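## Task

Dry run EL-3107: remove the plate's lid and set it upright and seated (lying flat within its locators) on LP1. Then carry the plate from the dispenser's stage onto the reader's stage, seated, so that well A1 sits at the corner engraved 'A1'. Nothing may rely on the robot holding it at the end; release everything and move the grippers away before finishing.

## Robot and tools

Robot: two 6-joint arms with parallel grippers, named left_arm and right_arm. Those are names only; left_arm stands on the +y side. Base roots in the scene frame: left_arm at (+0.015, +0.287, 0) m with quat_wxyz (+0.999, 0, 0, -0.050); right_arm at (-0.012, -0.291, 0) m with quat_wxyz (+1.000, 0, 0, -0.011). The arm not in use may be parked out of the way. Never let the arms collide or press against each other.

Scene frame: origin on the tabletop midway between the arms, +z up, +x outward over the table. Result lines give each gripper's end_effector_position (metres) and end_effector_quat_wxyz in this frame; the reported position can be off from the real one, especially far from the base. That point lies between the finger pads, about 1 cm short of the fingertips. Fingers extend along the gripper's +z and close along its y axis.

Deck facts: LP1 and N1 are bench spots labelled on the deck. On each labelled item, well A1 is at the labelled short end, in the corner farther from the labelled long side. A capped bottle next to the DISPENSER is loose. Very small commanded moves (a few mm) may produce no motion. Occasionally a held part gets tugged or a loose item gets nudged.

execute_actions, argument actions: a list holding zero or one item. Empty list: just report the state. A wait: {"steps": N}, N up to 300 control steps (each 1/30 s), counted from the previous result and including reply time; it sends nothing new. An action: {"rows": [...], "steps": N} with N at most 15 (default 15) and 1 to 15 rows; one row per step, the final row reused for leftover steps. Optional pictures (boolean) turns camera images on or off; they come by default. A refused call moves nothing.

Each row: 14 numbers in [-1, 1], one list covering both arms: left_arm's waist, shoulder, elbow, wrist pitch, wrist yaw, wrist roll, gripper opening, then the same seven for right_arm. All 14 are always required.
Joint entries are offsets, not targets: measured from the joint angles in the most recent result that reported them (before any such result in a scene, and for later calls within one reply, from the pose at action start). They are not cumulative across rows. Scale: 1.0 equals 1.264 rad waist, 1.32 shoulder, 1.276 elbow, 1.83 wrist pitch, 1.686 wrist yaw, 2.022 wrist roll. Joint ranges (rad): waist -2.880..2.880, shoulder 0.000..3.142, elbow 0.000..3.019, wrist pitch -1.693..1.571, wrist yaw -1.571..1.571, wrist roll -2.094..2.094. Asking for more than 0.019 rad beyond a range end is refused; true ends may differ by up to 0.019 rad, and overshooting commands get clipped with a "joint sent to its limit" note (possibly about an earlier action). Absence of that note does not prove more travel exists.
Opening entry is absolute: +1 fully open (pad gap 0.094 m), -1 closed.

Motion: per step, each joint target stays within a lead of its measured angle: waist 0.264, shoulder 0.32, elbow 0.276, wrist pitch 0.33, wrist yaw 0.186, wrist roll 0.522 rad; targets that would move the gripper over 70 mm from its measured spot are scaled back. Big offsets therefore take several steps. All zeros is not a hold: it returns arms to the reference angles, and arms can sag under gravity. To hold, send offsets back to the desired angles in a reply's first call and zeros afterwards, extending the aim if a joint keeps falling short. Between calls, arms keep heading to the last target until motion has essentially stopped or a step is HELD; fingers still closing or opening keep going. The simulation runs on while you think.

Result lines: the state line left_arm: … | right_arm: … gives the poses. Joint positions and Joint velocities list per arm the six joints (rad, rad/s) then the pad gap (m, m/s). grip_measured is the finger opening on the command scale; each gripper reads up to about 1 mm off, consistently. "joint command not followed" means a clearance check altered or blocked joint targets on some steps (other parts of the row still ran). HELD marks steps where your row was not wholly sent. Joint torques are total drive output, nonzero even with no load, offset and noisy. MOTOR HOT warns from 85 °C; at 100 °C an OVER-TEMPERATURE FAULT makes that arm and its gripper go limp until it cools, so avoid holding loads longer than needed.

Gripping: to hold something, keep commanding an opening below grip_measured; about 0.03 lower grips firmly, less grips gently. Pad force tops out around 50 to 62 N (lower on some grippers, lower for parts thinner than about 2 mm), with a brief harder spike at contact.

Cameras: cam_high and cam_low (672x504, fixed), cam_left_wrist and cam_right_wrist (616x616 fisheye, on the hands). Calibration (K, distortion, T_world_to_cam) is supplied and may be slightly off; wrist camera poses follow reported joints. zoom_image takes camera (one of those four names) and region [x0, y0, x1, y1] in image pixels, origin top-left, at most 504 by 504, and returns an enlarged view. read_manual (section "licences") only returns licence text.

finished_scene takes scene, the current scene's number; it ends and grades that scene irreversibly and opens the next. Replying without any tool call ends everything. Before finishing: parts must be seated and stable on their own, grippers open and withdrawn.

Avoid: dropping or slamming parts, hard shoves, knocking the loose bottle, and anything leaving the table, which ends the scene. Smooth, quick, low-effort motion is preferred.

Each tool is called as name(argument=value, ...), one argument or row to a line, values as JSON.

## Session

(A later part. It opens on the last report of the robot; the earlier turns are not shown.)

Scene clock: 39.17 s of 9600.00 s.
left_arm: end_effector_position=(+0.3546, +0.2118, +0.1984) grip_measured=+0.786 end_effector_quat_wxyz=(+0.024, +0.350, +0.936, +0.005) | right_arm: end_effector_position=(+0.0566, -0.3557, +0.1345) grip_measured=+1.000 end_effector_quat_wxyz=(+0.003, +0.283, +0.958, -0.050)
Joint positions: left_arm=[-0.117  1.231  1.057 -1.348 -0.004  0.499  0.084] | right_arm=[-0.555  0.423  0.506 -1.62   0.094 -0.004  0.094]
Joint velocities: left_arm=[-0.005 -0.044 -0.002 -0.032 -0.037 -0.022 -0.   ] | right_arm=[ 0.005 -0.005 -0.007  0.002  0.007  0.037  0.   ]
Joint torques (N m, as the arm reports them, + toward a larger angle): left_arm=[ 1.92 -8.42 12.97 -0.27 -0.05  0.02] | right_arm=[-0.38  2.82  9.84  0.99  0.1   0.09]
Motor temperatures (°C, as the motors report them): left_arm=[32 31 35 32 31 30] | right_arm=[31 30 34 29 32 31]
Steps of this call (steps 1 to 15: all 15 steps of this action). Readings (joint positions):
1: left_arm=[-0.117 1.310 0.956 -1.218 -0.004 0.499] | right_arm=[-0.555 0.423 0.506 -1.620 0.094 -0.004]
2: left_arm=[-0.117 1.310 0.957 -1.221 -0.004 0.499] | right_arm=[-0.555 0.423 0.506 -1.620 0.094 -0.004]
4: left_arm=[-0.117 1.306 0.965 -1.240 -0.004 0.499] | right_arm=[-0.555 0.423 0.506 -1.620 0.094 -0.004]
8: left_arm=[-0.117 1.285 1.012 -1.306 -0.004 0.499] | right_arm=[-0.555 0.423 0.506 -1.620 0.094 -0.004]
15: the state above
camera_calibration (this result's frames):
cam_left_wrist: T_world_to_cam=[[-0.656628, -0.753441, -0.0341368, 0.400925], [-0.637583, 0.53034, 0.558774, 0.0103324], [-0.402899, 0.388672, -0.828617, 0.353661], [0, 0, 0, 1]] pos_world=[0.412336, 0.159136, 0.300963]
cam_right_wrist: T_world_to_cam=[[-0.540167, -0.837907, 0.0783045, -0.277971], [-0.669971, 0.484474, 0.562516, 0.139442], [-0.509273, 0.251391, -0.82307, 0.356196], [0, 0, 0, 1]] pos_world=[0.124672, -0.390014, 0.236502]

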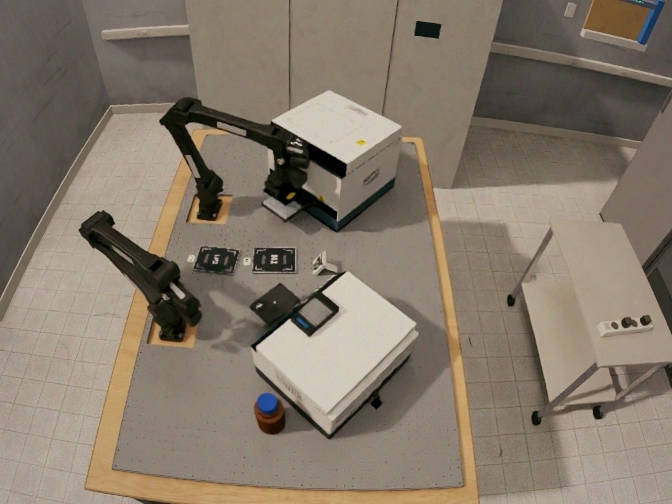

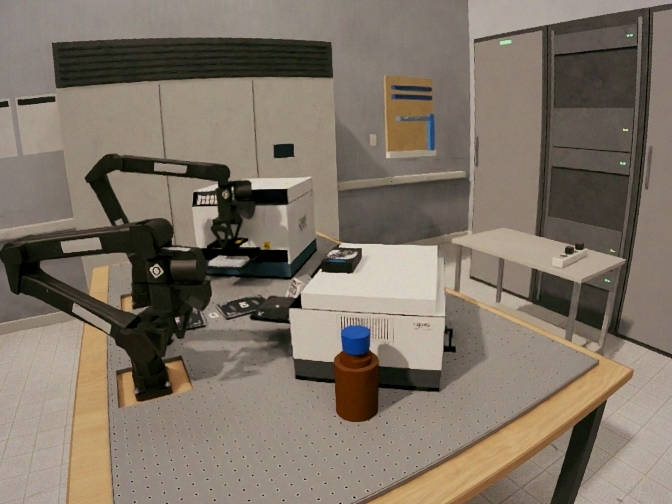

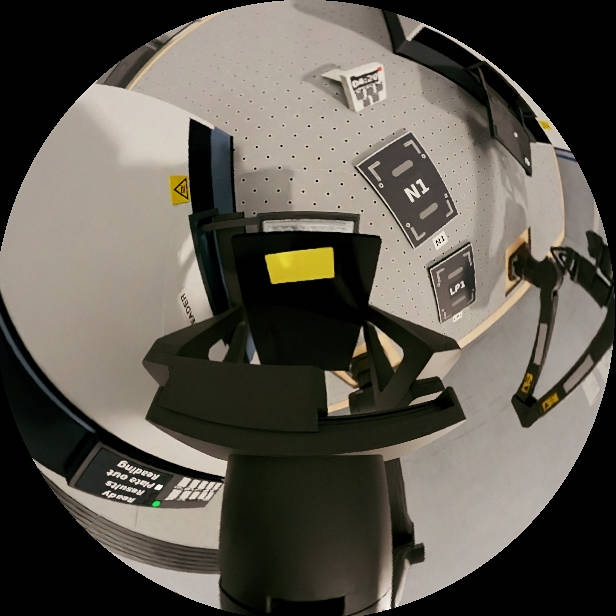

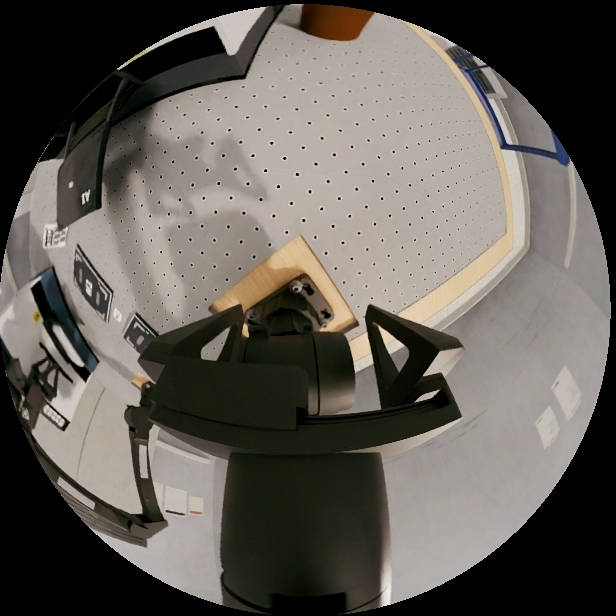

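execute_actions(
  actions=[
    {"rows":[[-0.03,-0.01,0.03,-0.01,0,0,0.755,0,0,0,0,0,0,1],[-0.07,-0.02,0.03,-0.02,0,0,0.755,0,0,0,0,0,0,1],[-0.12,-0.03,0.03,-0.03,0,0,0.755,0,0,0,0,0,0,1],[-0.17,-0.03,0.03,-0.03,0,0,0.755,0,0,0,0,0,0,1],[-0.22,-0.03,0.03,-0.03,0,0,0.755,0,0,0,0,0,0,1],[-0.27,-0.03,0.03,-0.03,0,-0.03,0.755,0,0,0,0,0,0,1],[-0.32,-0.03,0.03,-0.03,0,-0.07,0.755,0,0,0,0,0,0,1],[-0.37,-0.03,0.02,-0.03,0,-0.12,0.755,0,0,0,0,0,0,1],[-0.42,-0.03,0,-0.02,0,-0.17,0.755,0,0,0,0,0,0,1],[-0.47,-0.03,-0.02,-0.01,0,-0.22,0.755,0,0,0,0,0,0,1],[-0.52,-0.03,-0.04,0,0,-0.27,0.755,0,0,0,0,0,0,1],[-0.57,-0.03,-0.06,0.01,0,-0.32,0.755,0,0,0,0,0,0,1],[-0.62,-0.03,-0.08,0.02,0,-0.37,0.755,0,0,0,0,0,0,1],[-0.67,-0.03,-0.1,0.03,0,-0.42,0.755,0,0,0,0,0,0,1],[-0.72,-0.03,-0.12,0.04,0,-0.47,0.755,0,0,0,0,0,0,1]],"steps":15},
  ],
  pictures=false,
)

Scene clock: 42.10 s of 9600.00 s.
left_arm: end_effector_position=(+0.1936, +0.0120, +0.1733) grip_measured=+0.786 end_effector_quat_wxyz=(+0.008, +0.463, +0.886, -0.002) | right_arm: end_effector_position=(+0.0566, -0.3557, +0.1345) grip_measured=+1.000 end_effector_quat_wxyz=(+0.003, +0.283, +0.958, -0.050)
Joint positions: left_arm=[-0.895  1.212  0.975 -1.317 -0.004 -0.032  0.084] | right_arm=[-0.555  0.423  0.506 -1.62   0.094 -0.004  0.094]
Joint velocities: left_arm=[-2.095 -0.044 -0.755  0.52   0.007 -2.615 -0.001] | right_arm=[ 0.005 -0.024 -0.007 -0.007 -0.022 -0.037  0.   ]
Joint torques (N m, as the arm reports them, + toward a larger angle): left_arm=[ 1.1  -9.58  7.94  0.24 -0.12  0.04] | right_arm=[-0.38  2.84  9.84  0.99  0.1   0.09]
Motor temperatures (°C, as the motors report them): left_arm=[32 31 36 32 31 30] | right_arm=[31 30 34 29 32 31]
Steps of this call (steps 1 to 15: the robot went on to your last target; steps 16 to 73: nothing new was sent; steps 74 to 88: all 15 steps of this action). Readings (joint positions):
74: left_arm=[-0.118 1.231 1.057 -1.350 -0.004 0.499] | right_arm=[-0.555 0.423 0.506 -1.620 0.094 -0.004]
75: left_arm=[-0.125 1.231 1.057 -1.353 -0.004 0.499] | right_arm=[-0.555 0.423 0.506 -1.620 0.094 -0.004]
77: left_arm=[-0.173 1.228 1.057 -1.371 -0.008 0.499] | right_arm=[-0.555 0.423 0.506 -1.620 0.094 -0.004]
81: left_arm=[-0.401 1.220 1.057 -1.380 -0.008 0.447] | right_arm=[-0.555 0.423 0.506 -1.620 0.094 -0.004]
88: the state above

execute_actions(
  actions=[
    {"rows":[[-0.13,0,-0.07,0.04,0,-0.25,0.755,0,0,0,0,0,0,1],[-0.16,0.01,-0.09,0.055,0,-0.3,0.755,0,0,0,0,0,0,1],[-0.19,0.02,-0.105,0.07,0,-0.35,0.755,0,0,0,0,0,0,1],[-0.21,0.03,-0.12,0.085,0,-0.4,0.755,0,0,0,0,0,0,1],[-0.23,0.035,-0.135,0.1,0,-0.45,0.755,0,0,0,0,0,0,1],[-0.24,0.04,-0.145,0.115,0,-0.5,0.755,0,0,0,0,0,0,1],[-0.24,0.04,-0.154,0.125,0,-0.54,0.755,0,0,0,0,0,0,1],[-0.24,0.04,-0.154,0.125,0,-0.575,0.755,0,0,0,0,0,0,1]],"steps":15},
  ],
)

Scene clock: 43.47 s of 9600.00 s.
left_arm: end_effector_position=(+0.0945, -0.0051, +0.0863) grip_measured=+0.787 end_effector_quat_wxyz=(-0.003, +0.092, +0.996, +0.011) | right_arm: end_effector_position=(+0.0566, -0.3557, +0.1345) grip_measured=+1.000 end_effector_quat_wxyz=(+0.003, +0.283, +0.958, -0.050)
Joint positions: left_arm=[-1.204  1.261  0.771 -1.104 -0.003 -1.12   0.084] | right_arm=[-0.555  0.423  0.506 -1.62   0.094 -0.004  0.094]
Joint velocities: left_arm=[ 0.005 -0.005 -0.002  0.032 -0.051 -0.476 -0.002] | right_arm=[-0.015 -0.005  0.007 -0.012 -0.007 -0.051  0.   ]
Joint torques (N m, as the arm reports them, + toward a larger angle): left_arm=[ 2.43 -7.11  9.15  0.61 -0.31 -0.1 ] | right_arm=[-0.37  2.82  9.84  0.99  0.1   0.09]
Motor temperatures (°C, as the motors report them): left_arm=[32 31 36 32 31 30] | right_arm=[31 30 34 29 32 31]
Steps of this call (steps 1 to 26: the robot went on to your last target; steps 27 to 41: all 15 steps of this action). Readings (joint positions):
27: left_arm=[-1.039 1.210 0.893 -1.285 -0.002 -0.453] | right_arm=[-0.555 0.423 0.506 -1.620 0.094 -0.004]
28: left_arm=[-1.042 1.210 0.889 -1.271 -0.003 -0.482] | right_arm=[-0.555 0.423 0.506 -1.620 0.094 -0.004]
30: left_arm=[-1.071 1.212 0.868 -1.224 -0.006 -0.582] | right_arm=[-0.555 0.423 0.506 -1.620 0.094 -0.004]
34: left_arm=[-1.181 1.237 0.799 -1.129 -0.003 -0.866] | right_arm=[-0.555 0.423 0.506 -1.620 0.094 -0.004]
41: the state above
camera_calibration (this result's frames):
cam_left_wrist: T_world_to_cam=[[-0.185037, -0.982279, -0.0298251, 0.0167853], [-0.790286, 0.130693, 0.598638, 0.0311652], [-0.584131, 0.13434, -0.800464, 0.253719], [0, 0, 0, 1]] pos_world=[0.175941, -0.0216699, 0.184937]
cam_right_wrist: T_world_to_cam=[[-0.540167, -0.837907, 0.0783045, -0.277971], [-0.669971, 0.484474, 0.562516, 0.139442], [-0.509273, 0.251391, -0.82307, 0.356196], [0, 0, 0, 1]] pos_world=[0.124672, -0.390014, 0.236502]

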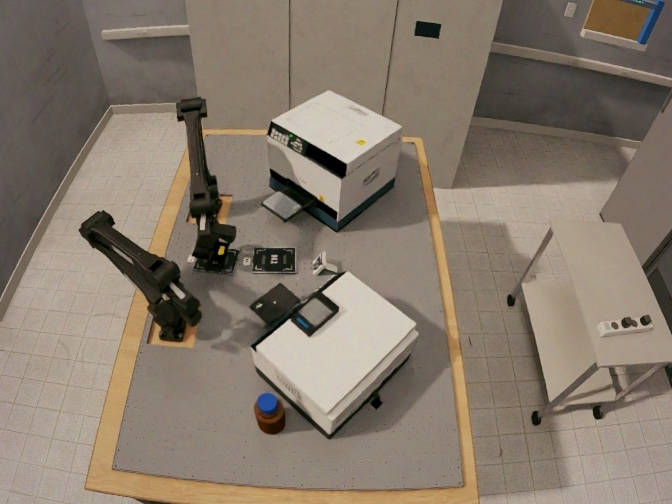

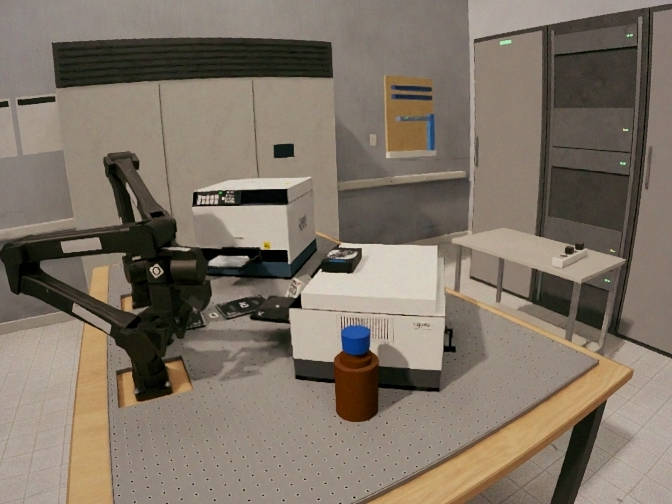

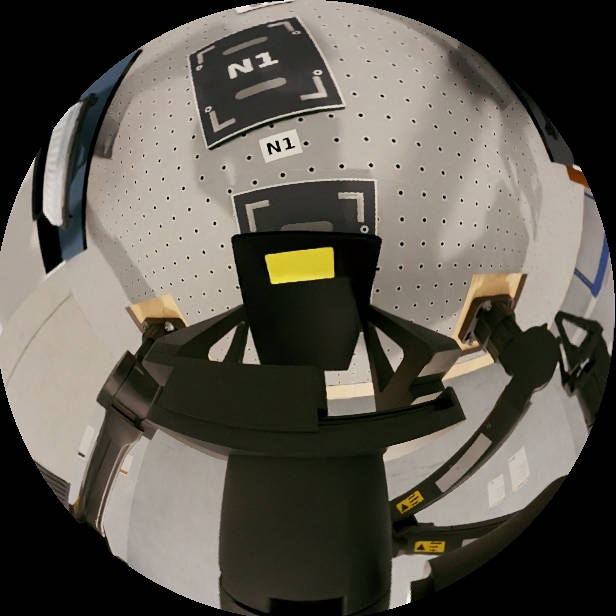

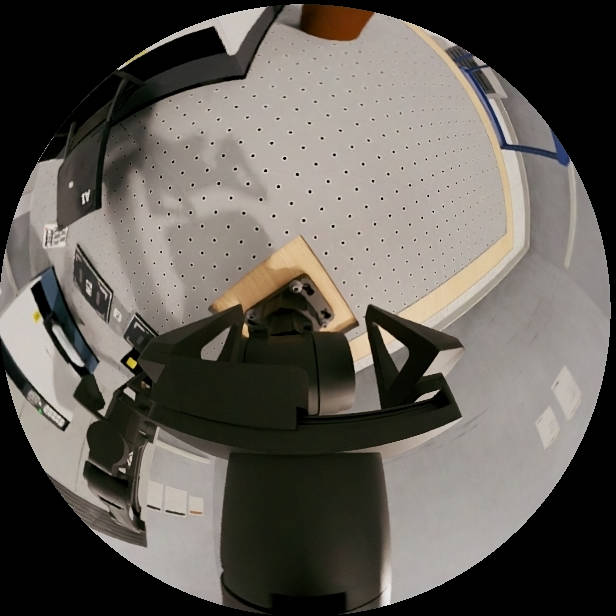

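execute_actions(
  actions=[
    {"rows":[[0.015,0.015,-0.005,0.02,0,-0.03,0.755,0,0,0,0,0,0,1],[0.03,0.025,-0.01,0.035,0,-0.028,0.755,0,0,0,0,0,0,1],[0.04,0.035,-0.015,0.05,0,-0.026,0.755,0,0,0,0,0,0,1],[0.04,0.045,-0.022,0.063,0,-0.024,0.755,0,0,0,0,0,0,1]],"steps":15},
  ],
)

zoom_image(
  camera="cam_left_wrist",
  region=[200,170,420,370],
)

Scene clock: 45.47 s of 9600.00 s.
left_arm: end_effector_position=(+0.1092, -0.0108, +0.0627) grip_measured=+0.787 end_effector_quat_wxyz=(+0.001, +0.043, +0.999, +0.001) | right_arm: end_effector_position=(+0.0566, -0.3557, +0.1345) grip_measured=+1.000 end_effector_quat_wxyz=(+0.003, +0.283, +0.958, -0.050)
Joint positions: left_arm=[-1.164  1.312  0.744 -1.005 -0.003 -1.178  0.084] | right_arm=[-0.555  0.423  0.506 -1.62   0.094 -0.004  0.094]
Joint velocities: left_arm=[-0.005  0.005 -0.002  0.012  0.022  0.007  0.   ] | right_arm=[-0.005  0.015  0.017  0.002 -0.007 -0.081  0.   ]
Joint torques (N m, as the arm reports them, + toward a larger angle): left_arm=[ 0.53 -8.11  8.05  0.62 -0.18  0.13] | right_arm=[-0.38  2.82  9.85  0.99  0.11  0.09]
Motor temperatures (°C, as the motors report them): left_arm=[32 31 36 32 31 30] | right_arm=[31 30 34 29 32 31]
Steps of this call (steps 1 to 30: the robot went on to your last target; steps 31 to 45: nothing new was sent; steps 46 to 60: all 15 steps of this action). Readings (joint positions):
46: left_arm=[-1.204 1.261 0.771 -1.100 -0.003 -1.186] | right_arm=[-0.555 0.423 0.506 -1.620 0.094 -0.004]
47: left_arm=[-1.203 1.262 0.769 -1.090 -0.003 -1.186] | right_arm=[-0.555 0.423 0.506 -1.620 0.094 -0.004]
49: left_arm=[-1.190 1.270 0.763 -1.051 -0.003 -1.184] | right_arm=[-0.555 0.423 0.506 -1.620 0.094 -0.004]
53: left_arm=[-1.165 1.304 0.750 -1.008 -0.003 -1.180] | right_arm=[-0.555 0.423 0.506 -1.620 0.094 -0.004]
60: the state above
camera_calibration (this result's frames):
cam_left_wrist: T_world_to_cam=[[-0.0870836, -0.996149, -0.0101803, 0.00111407], [-0.804033, 0.0642479, 0.591104, 0.0589013], [-0.588173, 0.0596607, -0.806531, 0.244104], [0, 0, 0, 1]] pos_world=[0.191031, -0.0172379, 0.162072]
cam_right_wrist: T_world_to_cam=[[-0.540167, -0.837907, 0.0783045, -0.277971], [-0.669971, 0.484474, 0.562516, 0.139442], [-0.509273, 0.251391, -0.82307, 0.356196], [0, 0, 0, 1]] pos_world=[0.124672, -0.390014, 0.236502]

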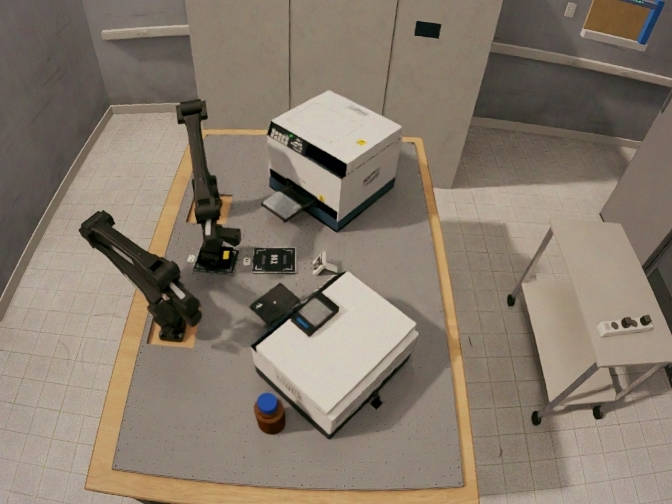

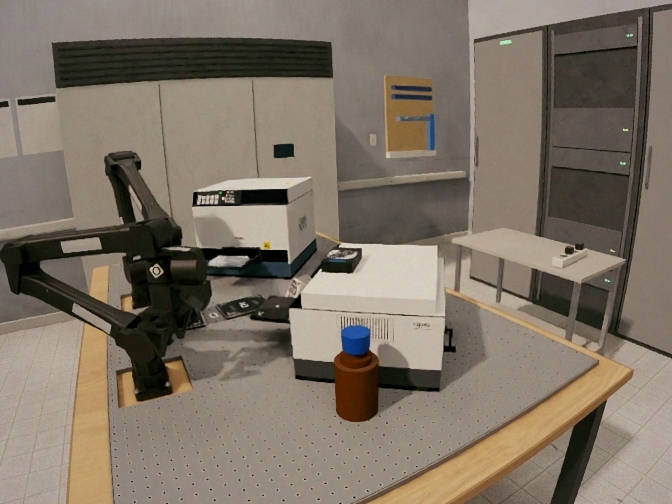

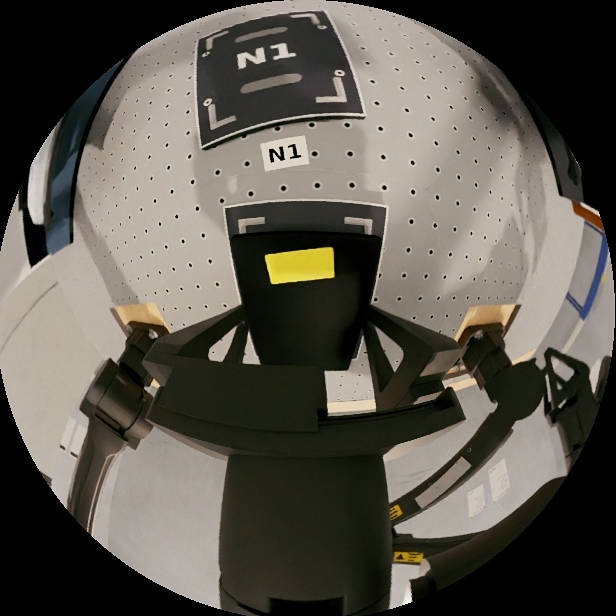

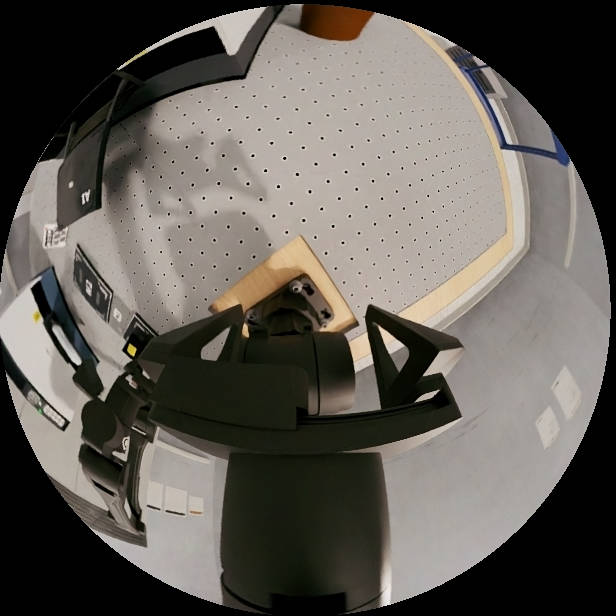

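Region (200, 170, 420, 370) of cam_left_wrist's 616x616 image, scaled by 2.291, with more detail than that image has; it fills the top 458 rows of this view, and the rest is white.

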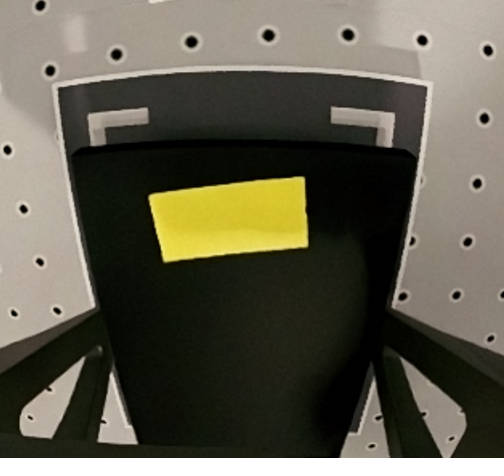

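execute_actions(
  actions=[
    {"rows":[[0.012,0.015,-0.004,0.012,0,0.009,0.755,0,0,0,0,0,0,1],[0.012,0.02,-0.009,0.02,0,0.009,0.755,0,0,0,0,0,0,1],[0.012,0.025,-0.014,0.026,0,0.009,0.755,0,0,0,0,0,0,1]],"steps":13},
  ],
)

zoom_image(
  camera="cam_left_wrist",
  region=[200,170,420,370],
)

Scene clock: 46.90 s of 9600.00 s.
left_arm: end_effector_position=(+0.1091, -0.0105, +0.0529) grip_measured=+0.787 end_effector_quat_wxyz=(+0.001, +0.047, +0.999, +0.001) | right_arm: end_effector_position=(+0.0566, -0.3557, +0.1345) grip_measured=+1.000 end_effector_quat_wxyz=(+0.003, +0.283, +0.958, -0.050)
Joint positions: left_arm=[-1.164  1.329  0.729 -0.973 -0.003 -1.17   0.084] | right_arm=[-0.555  0.423  0.506 -1.62   0.094 -0.004  0.094]
Joint velocities: left_arm=[-0.015 -0.005 -0.002  0.012 -0.022  0.051  0.001] | right_arm=[-0.034  0.005  0.017  0.007  0.007  0.022  0.   ]
Joint torques (N m, as the arm reports them, + toward a larger angle): left_arm=[ 2.53 -6.95  7.62  0.76 -0.24  0.17] | right_arm=[-0.39  2.79  9.84  0.99  0.11  0.09]
Motor temperatures (°C, as the motors report them): left_arm=[32 31 36 32 31 30] | right_arm=[31 30 34 29 32 31]
Steps of this call (steps 1 to 15: the robot went on to your last target; steps 16 to 30: nothing new was sent; steps 31 to 43: all 13 steps of this action). Readings (joint positions):
31: left_arm=[-1.164 1.312 0.744 -1.004 -0.003 -1.176] | right_arm=[-0.555 0.423 0.506 -1.620 0.094 -0.004]
32: left_arm=[-1.164 1.312 0.743 -1.000 -0.003 -1.175] | right_arm=[-0.555 0.423 0.506 -1.620 0.094 -0.004]
34: left_arm=[-1.164 1.315 0.739 -0.983 -0.003 -1.173] | right_arm=[-0.555 0.423 0.506 -1.620 0.094 -0.004]
38: left_arm=[-1.164 1.327 0.730 -0.974 -0.003 -1.170] | right_arm=[-0.555 0.423 0.506 -1.620 0.094 -0.004]
43: the state above
camera_calibration (this result's frames):
cam_left_wrist: T_world_to_cam=[[-0.0954408, -0.995383, -0.0101945, 0.00221914], [-0.803453, 0.0709838, 0.591121, 0.064572], [-0.587668, 0.0646079, -0.806518, 0.236171], [0, 0, 0, 1]] pos_world=[0.190883, -0.0176332, 0.152329]
cam_right_wrist: T_world_to_cam=[[-0.540167, -0.837907, 0.0783045, -0.277971], [-0.669971, 0.484474, 0.562516, 0.139442], [-0.509273, 0.251391, -0.82307, 0.356196], [0, 0, 0, 1]] pos_world=[0.124672, -0.390014, 0.236502]

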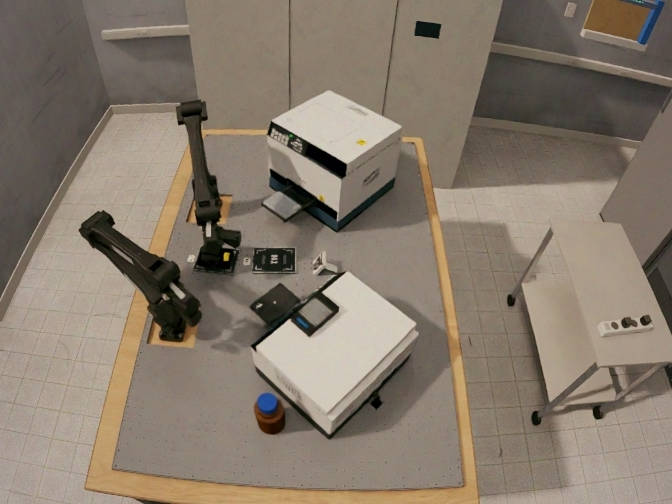

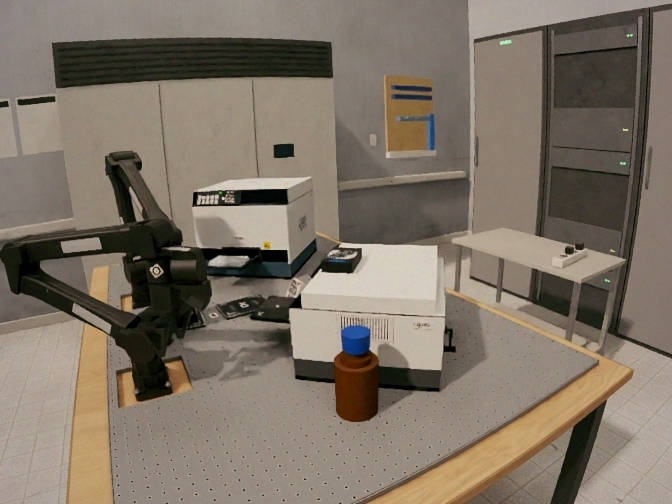

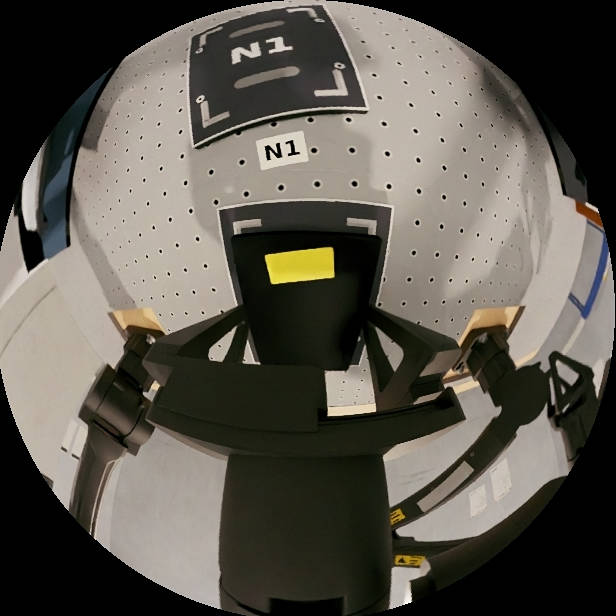

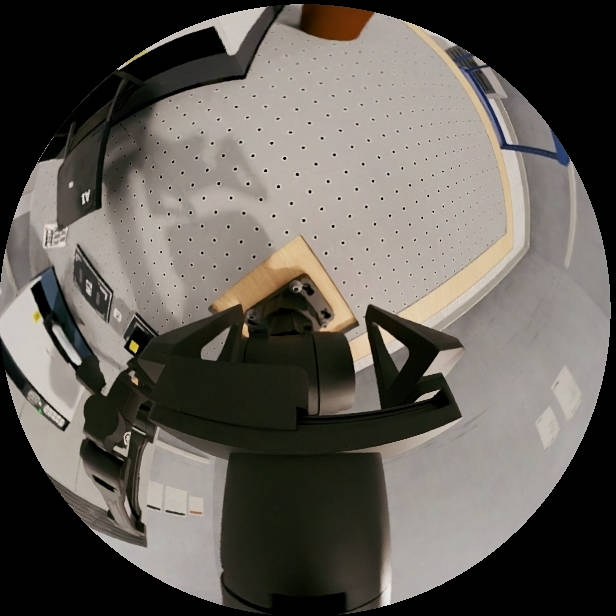

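Region (200, 170, 420, 370) of cam_left_wrist's 616x616 image, scaled by 2.291, with more detail than that image has; it fills the top 458 rows of this view, and the rest is white.

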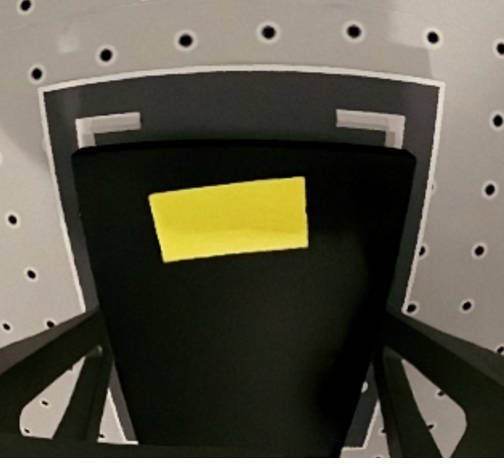

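execute_actions(
  actions=[
    {"rows":[[0.018,0,0.003,0,0,0.009,0.755,0,0,0,0,0,0,1]],"steps":12},
  ],
)

zoom_image(
  camera="cam_left_wrist",
  region=[200,170,420,370],
)

Scene clock: 48.27 s of 9600.00 s.
left_arm: end_effector_position=(+0.1113, -0.0098, +0.0529) grip_measured=+0.787 end_effector_quat_wxyz=(+0.001, +0.047, +0.999, +0.001) | right_arm: end_effector_position=(+0.0566, -0.3557, +0.1345) grip_measured=+1.000 end_effector_quat_wxyz=(+0.003, +0.283, +0.958, -0.050)
Joint positions: left_arm=[-1.156  1.329  0.729 -0.973 -0.003 -1.161  0.084] | right_arm=[-0.555  0.423  0.506 -1.62   0.094 -0.004  0.094]
Joint velocities: left_arm=[-0.005 -0.015  0.007 -0.002  0.037 -0.051  0.001] | right_arm=[-0.005  0.005  0.007 -0.012 -0.022  0.007  0.   ]
Joint torques (N m, as the arm reports them, + toward a larger angle): left_arm=[ 2.67 -8.59  8.51  0.12 -0.22  0.16] | right_arm=[-0.37  2.8   9.84  0.99  0.1   0.09]
Motor temperatures (°C, as the motors report them): left_arm=[32 31 36 32 31 30] | right_arm=[31 30 34 29 32 31]
Steps of this call (steps 1 to 15: the robot went on to your last target; steps 16 to 29: nothing new was sent; steps 30 to 41: all 12 steps of this action). Readings (joint positions):
30: left_arm=[-1.163 1.329 0.729 -0.973 -0.003 -1.168] | right_arm=[-0.555 0.423 0.506 -1.620 0.094 -0.004]
31: left_arm=[-1.162 1.329 0.729 -0.973 -0.003 -1.166] | right_arm=[-0.555 0.423 0.506 -1.620 0.094 -0.004]
33: left_arm=[-1.159 1.329 0.729 -0.973 -0.003 -1.164] | right_arm=[-0.555 0.423 0.506 -1.620 0.094 -0.004]
37: left_arm=[-1.156 1.329 0.729 -0.973 -0.003 -1.162] | right_arm=[-0.555 0.423 0.506 -1.620 0.094 -0.004]
41: the state above
camera_calibration (this result's frames):
cam_left_wrist: T_world_to_cam=[[-0.0962004, -0.99531, -0.0102086, 0.00324537], [-0.803387, 0.0715872, 0.591139, 0.0663373], [-0.587635, 0.0650692, -0.806505, 0.237455], [0, 0, 0, 1]] pos_world=[0.193144, -0.0169698, 0.152327]
cam_right_wrist: T_world_to_cam=[[-0.540167, -0.837907, 0.0783045, -0.277971], [-0.669971, 0.484474, 0.562516, 0.139442], [-0.509273, 0.251391, -0.82307, 0.356196], [0, 0, 0, 1]] pos_world=[0.124672, -0.390014, 0.236502]

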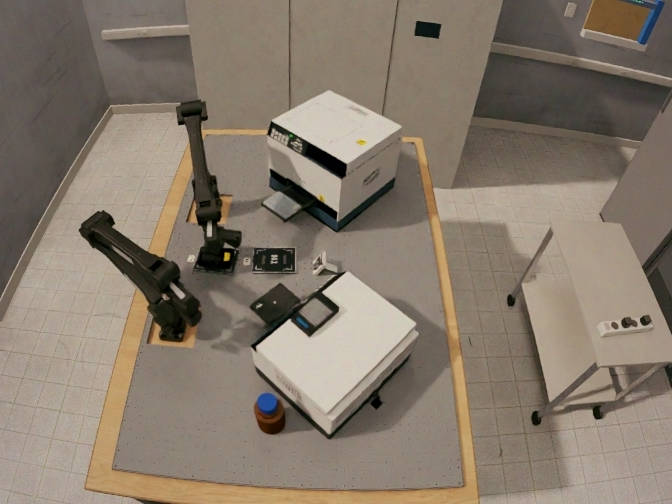

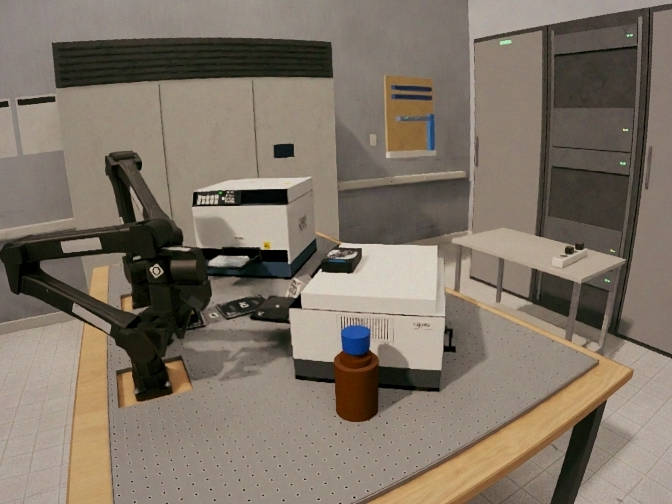

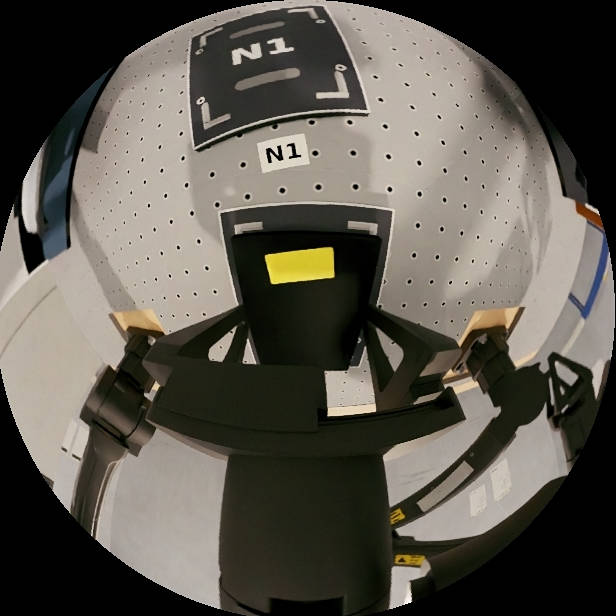

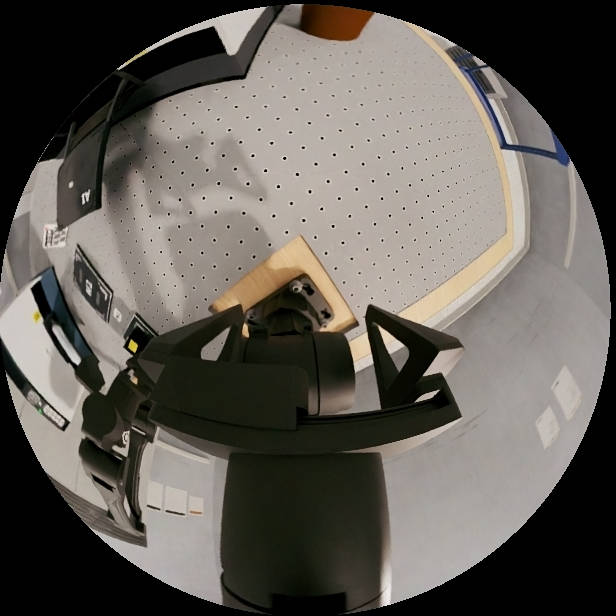

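Region (200, 170, 420, 370) of cam_left_wrist's 616x616 image, scaled by 2.291, with more detail than that image has; it fills the top 458 rows of this view, and the rest is white.

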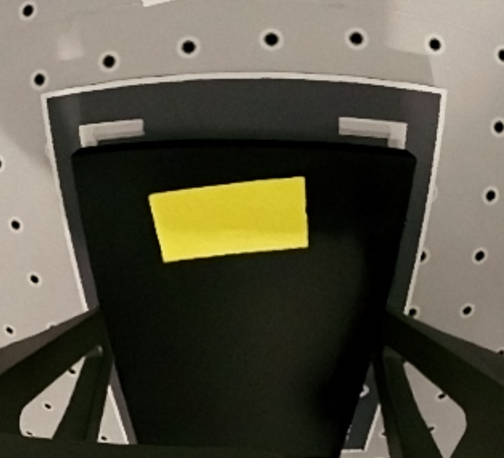

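execute_actions(
  actions=[
    {"rows":[[0,0,0.003,0,0,-0.012,0.755,0,0,0,0,0,0,1],[0,0,0.003,0,0,-0.012,0.755,0,0,0,0,0,0,1],[0,0,0.003,0,0,-0.012,0.755,0,0,0,0,0,0,1],[0,0.02,-0.003,0.014,0,-0.012,0.755,0,0,0,0,0,0,1]],"steps":13},
  ],
)

zoom_image(
  camera="cam_left_wrist",
  region=[200,170,420,370],
)

Scene clock: 49.63 s of 9600.00 s.
left_arm: end_effector_position=(+0.1119, -0.0114, +0.0505) grip_measured=+0.787 end_effector_quat_wxyz=(+0.001, +0.040, +0.999, +0.001) | right_arm: end_effector_position=(+0.0566, -0.3557, +0.1345) grip_measured=+1.000 end_effector_quat_wxyz=(+0.003, +0.283, +0.958, -0.050)
Joint positions: left_arm=[-1.156  1.337  0.729 -0.963 -0.003 -1.175  0.084] | right_arm=[-0.555  0.423  0.506 -1.62   0.094 -0.004  0.094]
Joint velocities: left_arm=[ 0.005  0.005  0.002 -0.027  0.051 -0.081 -0.   ] | right_arm=[-0.015 -0.015 -0.012 -0.012 -0.051  0.022  0.   ]
Joint torques (N m, as the arm reports them, + toward a larger angle): left_arm=[ 1.5  -7.23  7.79  0.77 -0.31 -0.12] | right_arm=[-0.38  2.8   9.85  0.99  0.1   0.09]
Motor temperatures (°C, as the motors report them): left_arm=[32 31 36 32 31 30] | right_arm=[31 30 34 29 32 31]
Steps of this call (steps 1 to 15: the robot went on to your last target; steps 16 to 28: nothing new was sent; steps 29 to 41: all 13 steps of this action). Readings (joint positions):
29: left_arm=[-1.156 1.329 0.729 -0.973 -0.003 -1.162] | right_arm=[-0.555 0.423 0.506 -1.620 0.094 -0.004]
30: left_arm=[-1.156 1.329 0.729 -0.973 -0.003 -1.165] | right_arm=[-0.555 0.423 0.506 -1.620 0.094 -0.004]
32: left_arm=[-1.156 1.329 0.729 -0.971 -0.003 -1.169] | right_arm=[-0.555 0.423 0.506 -1.620 0.094 -0.004]
36: left_arm=[-1.156 1.335 0.729 -0.963 -0.003 -1.173] | right_arm=[-0.555 0.423 0.506 -1.620 0.094 -0.004]
41: the state above
camera_calibration (this result's frames):
cam_left_wrist: T_world_to_cam=[[-0.0821381, -0.996582, -0.0087776, -0.000068825], [-0.804617, 0.0611141, 0.590641, 0.068388], [-0.588086, 0.0555767, -0.806887, 0.235878], [0, 0, 0, 1]] pos_world=[0.193737, -0.0173574, 0.149934]
cam_right_wrist: T_world_to_cam=[[-0.540167, -0.837907, 0.0783045, -0.277971], [-0.669971, 0.484474, 0.562516, 0.139442], [-0.509273, 0.251391, -0.82307, 0.356196], [0, 0, 0, 1]] pos_world=[0.124672, -0.390014, 0.236502]

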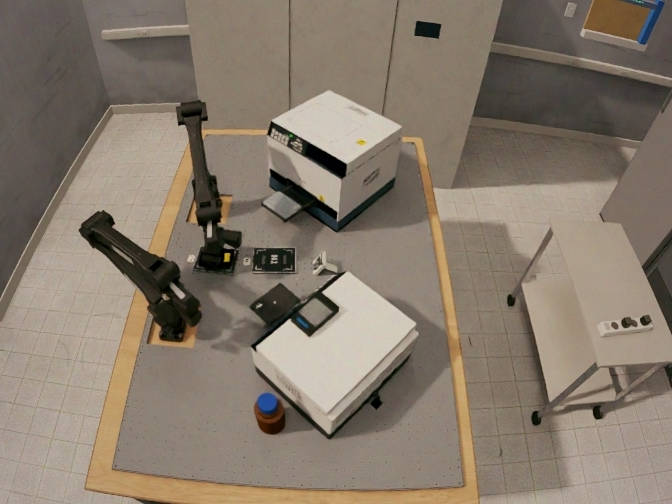

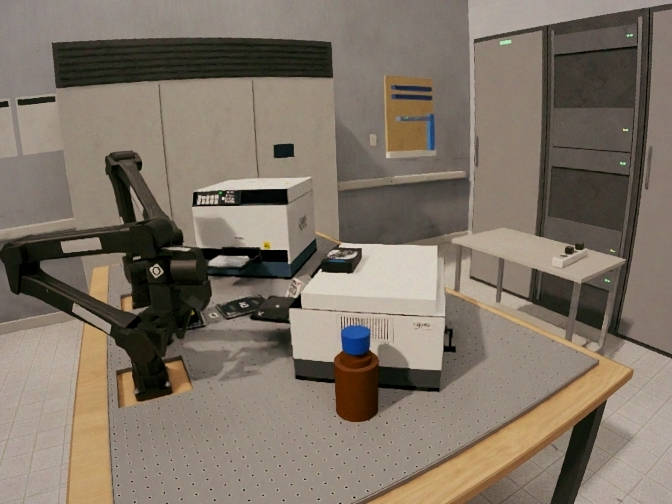

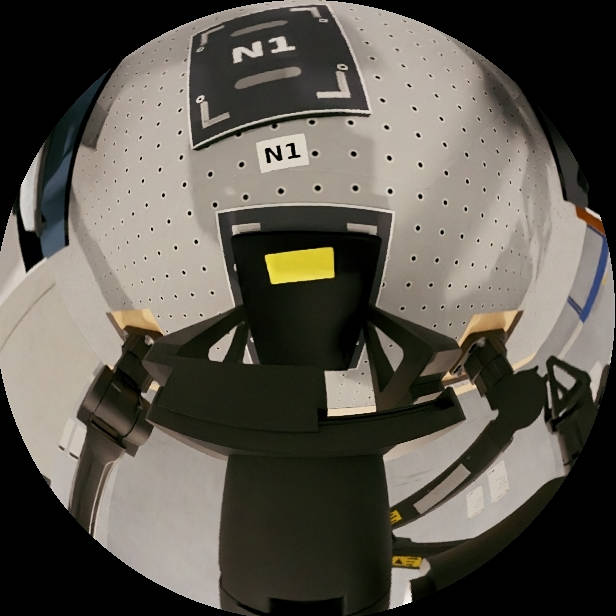

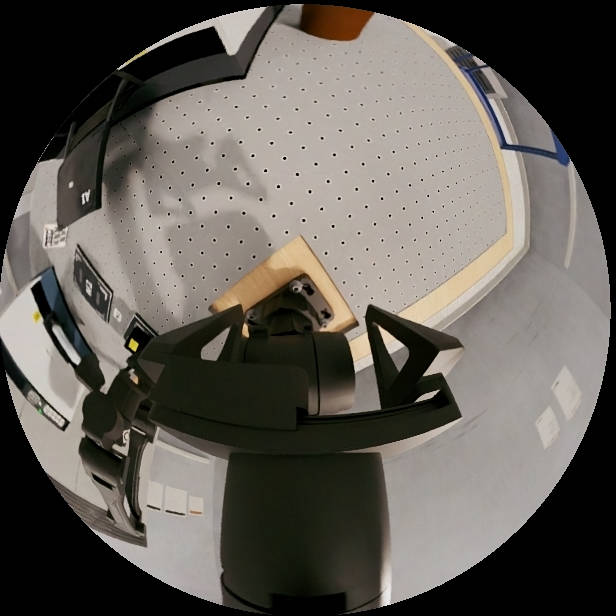

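Region (200, 170, 420, 370) of cam_left_wrist's 616x616 image, scaled by 2.291, with more detail than that image has; it fills the top 458 rows of this view, and the rest is white.

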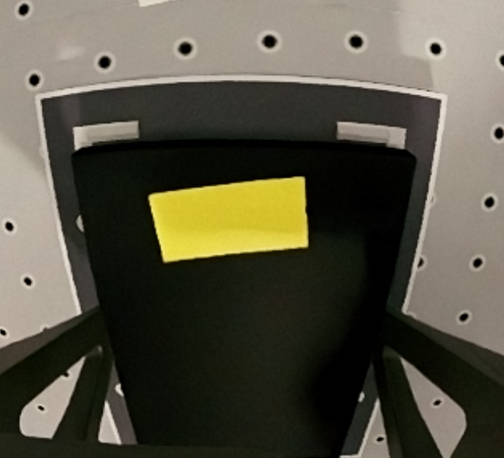

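execute_actions(
  actions=[
    {"rows":[[0,0.008,-0.008,0.008,0,0,0.755,0,0,0,0,0,0,1],[0,0.008,-0.008,0.008,0,0,0.755,0,0,0,0,0,0,1],[0,0.014,-0.012,0.014,0,0,0.755,0,0,0,0,0,0,1],[0,0.018,-0.014,0.018,0,0,0.755,0,0,0,0,0,0,1],[0,0.022,-0.016,0.022,0,0,0.755,0,0,0,0,0,0,1]],"steps":14},
  ],
)

zoom_image(
  camera="cam_left_wrist",
  region=[200,170,420,370],
)

Scene clock: 51.07 s of 9600.00 s.
left_arm: end_effector_position=(+0.1110, -0.0088, +0.0424) grip_measured=+0.787 end_effector_quat_wxyz=(+0.001, +0.040, +0.999, +0.002) | right_arm: end_effector_position=(+0.0566, -0.3557, +0.1345) grip_measured=+1.000 end_effector_quat_wxyz=(+0.003, +0.283, +0.958, -0.050)
Joint positions: left_arm=[-1.156  1.347  0.712 -0.939 -0.003 -1.176  0.084] | right_arm=[-0.555  0.423  0.506 -1.62   0.094 -0.004  0.094]
Joint velocities: left_arm=[-0.015 -0.015  0.002  0.002 -0.022 -0.007 -0.001] | right_arm=[-0.005 -0.015  0.002 -0.007 -0.037 -0.022  0.   ]
Joint torques (N m, as the arm reports them, + toward a larger angle): left_arm=[ 1.32 -6.81  7.56  0.76 -0.23  0.04] | right_arm=[-0.39  2.78  9.85  0.99  0.1   0.09]
Motor temperatures (°C, as the motors report them): left_arm=[32 31 35 32 31 30] | right_arm=[31 30 34 29 32 31]
Steps of this call (steps 1 to 15: the robot went on to your last target; steps 16 to 29: nothing new was sent; steps 30 to 43: all 14 steps of this action). Readings (joint positions):
30: left_arm=[-1.156 1.337 0.728 -0.963 -0.003 -1.176] | right_arm=[-0.555 0.423 0.506 -1.620 0.094 -0.004]
31: left_arm=[-1.156 1.337 0.727 -0.963 -0.003 -1.176] | right_arm=[-0.555 0.423 0.506 -1.620 0.094 -0.004]
33: left_arm=[-1.156 1.337 0.723 -0.956 -0.003 -1.176] | right_arm=[-0.555 0.423 0.506 -1.620 0.094 -0.004]
37: left_arm=[-1.156 1.345 0.713 -0.940 -0.003 -1.176] | right_arm=[-0.555 0.423 0.506 -1.620 0.094 -0.004]
43: the state above
camera_calibration (this result's frames):
cam_left_wrist: T_world_to_cam=[[-0.0813873, -0.996615, -0.0115911, 0.00241686], [-0.804105, 0.0587859, 0.591573, 0.0722082], [-0.588889, 0.0574671, -0.806168, 0.228786], [0, 0, 0, 1]] pos_world=[0.192989, -0.0149838, 0.141752]
cam_right_wrist: T_world_to_cam=[[-0.540167, -0.837907, 0.0783045, -0.277971], [-0.669971, 0.484474, 0.562516, 0.139442], [-0.509273, 0.251391, -0.82307, 0.356196], [0, 0, 0, 1]] pos_world=[0.124672, -0.390014, 0.236502]

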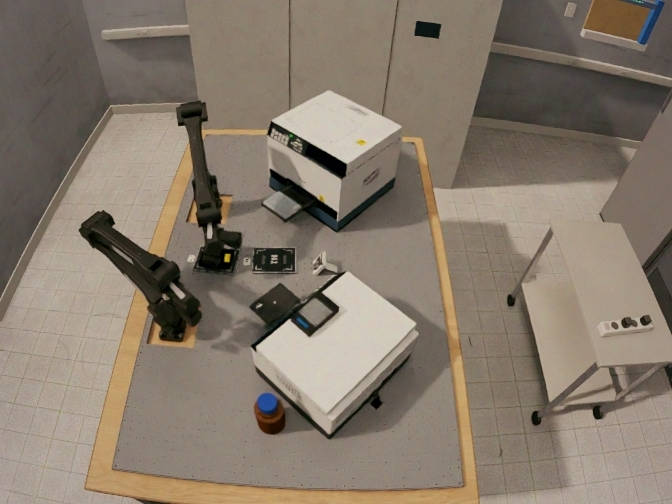

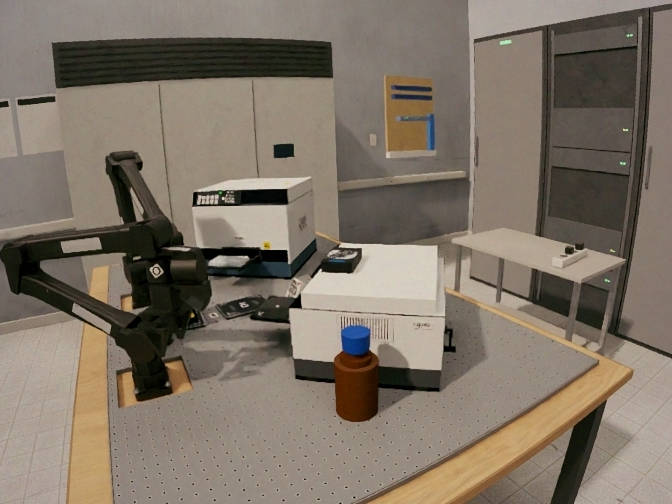

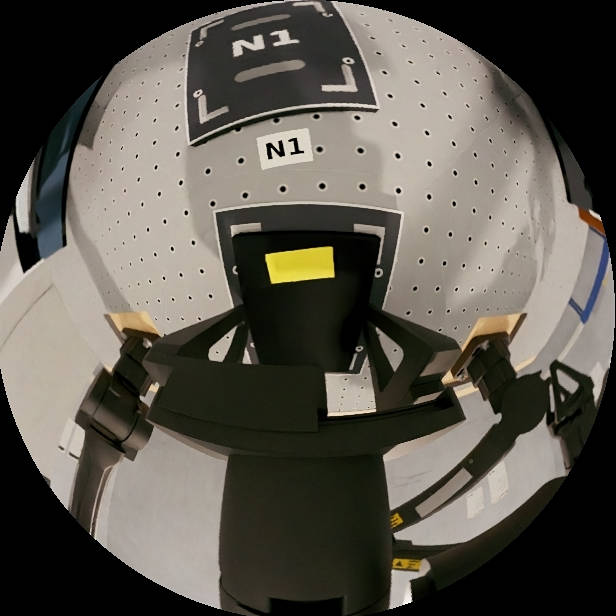

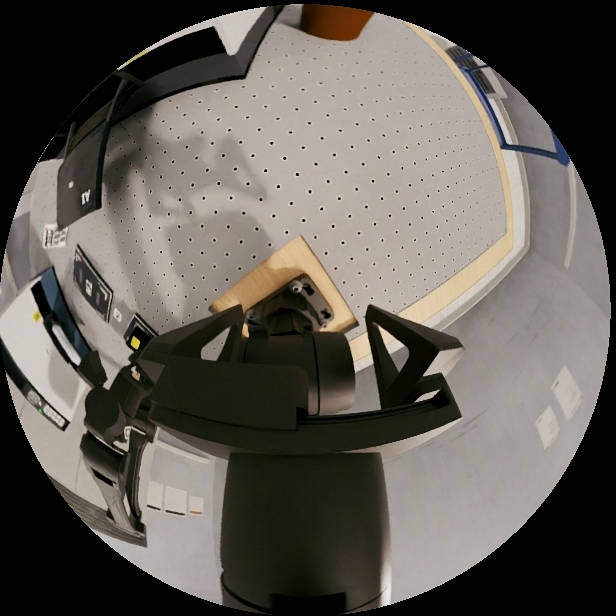

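Region (200, 170, 420, 370) of cam_left_wrist's 616x616 image, scaled by 2.291, with more detail than that image has; it fills the top 458 rows of this view, and the rest is white.

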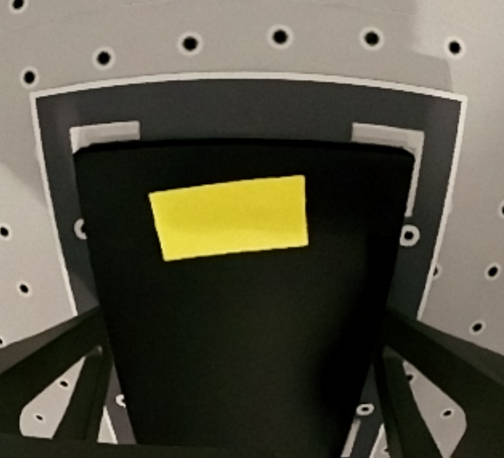

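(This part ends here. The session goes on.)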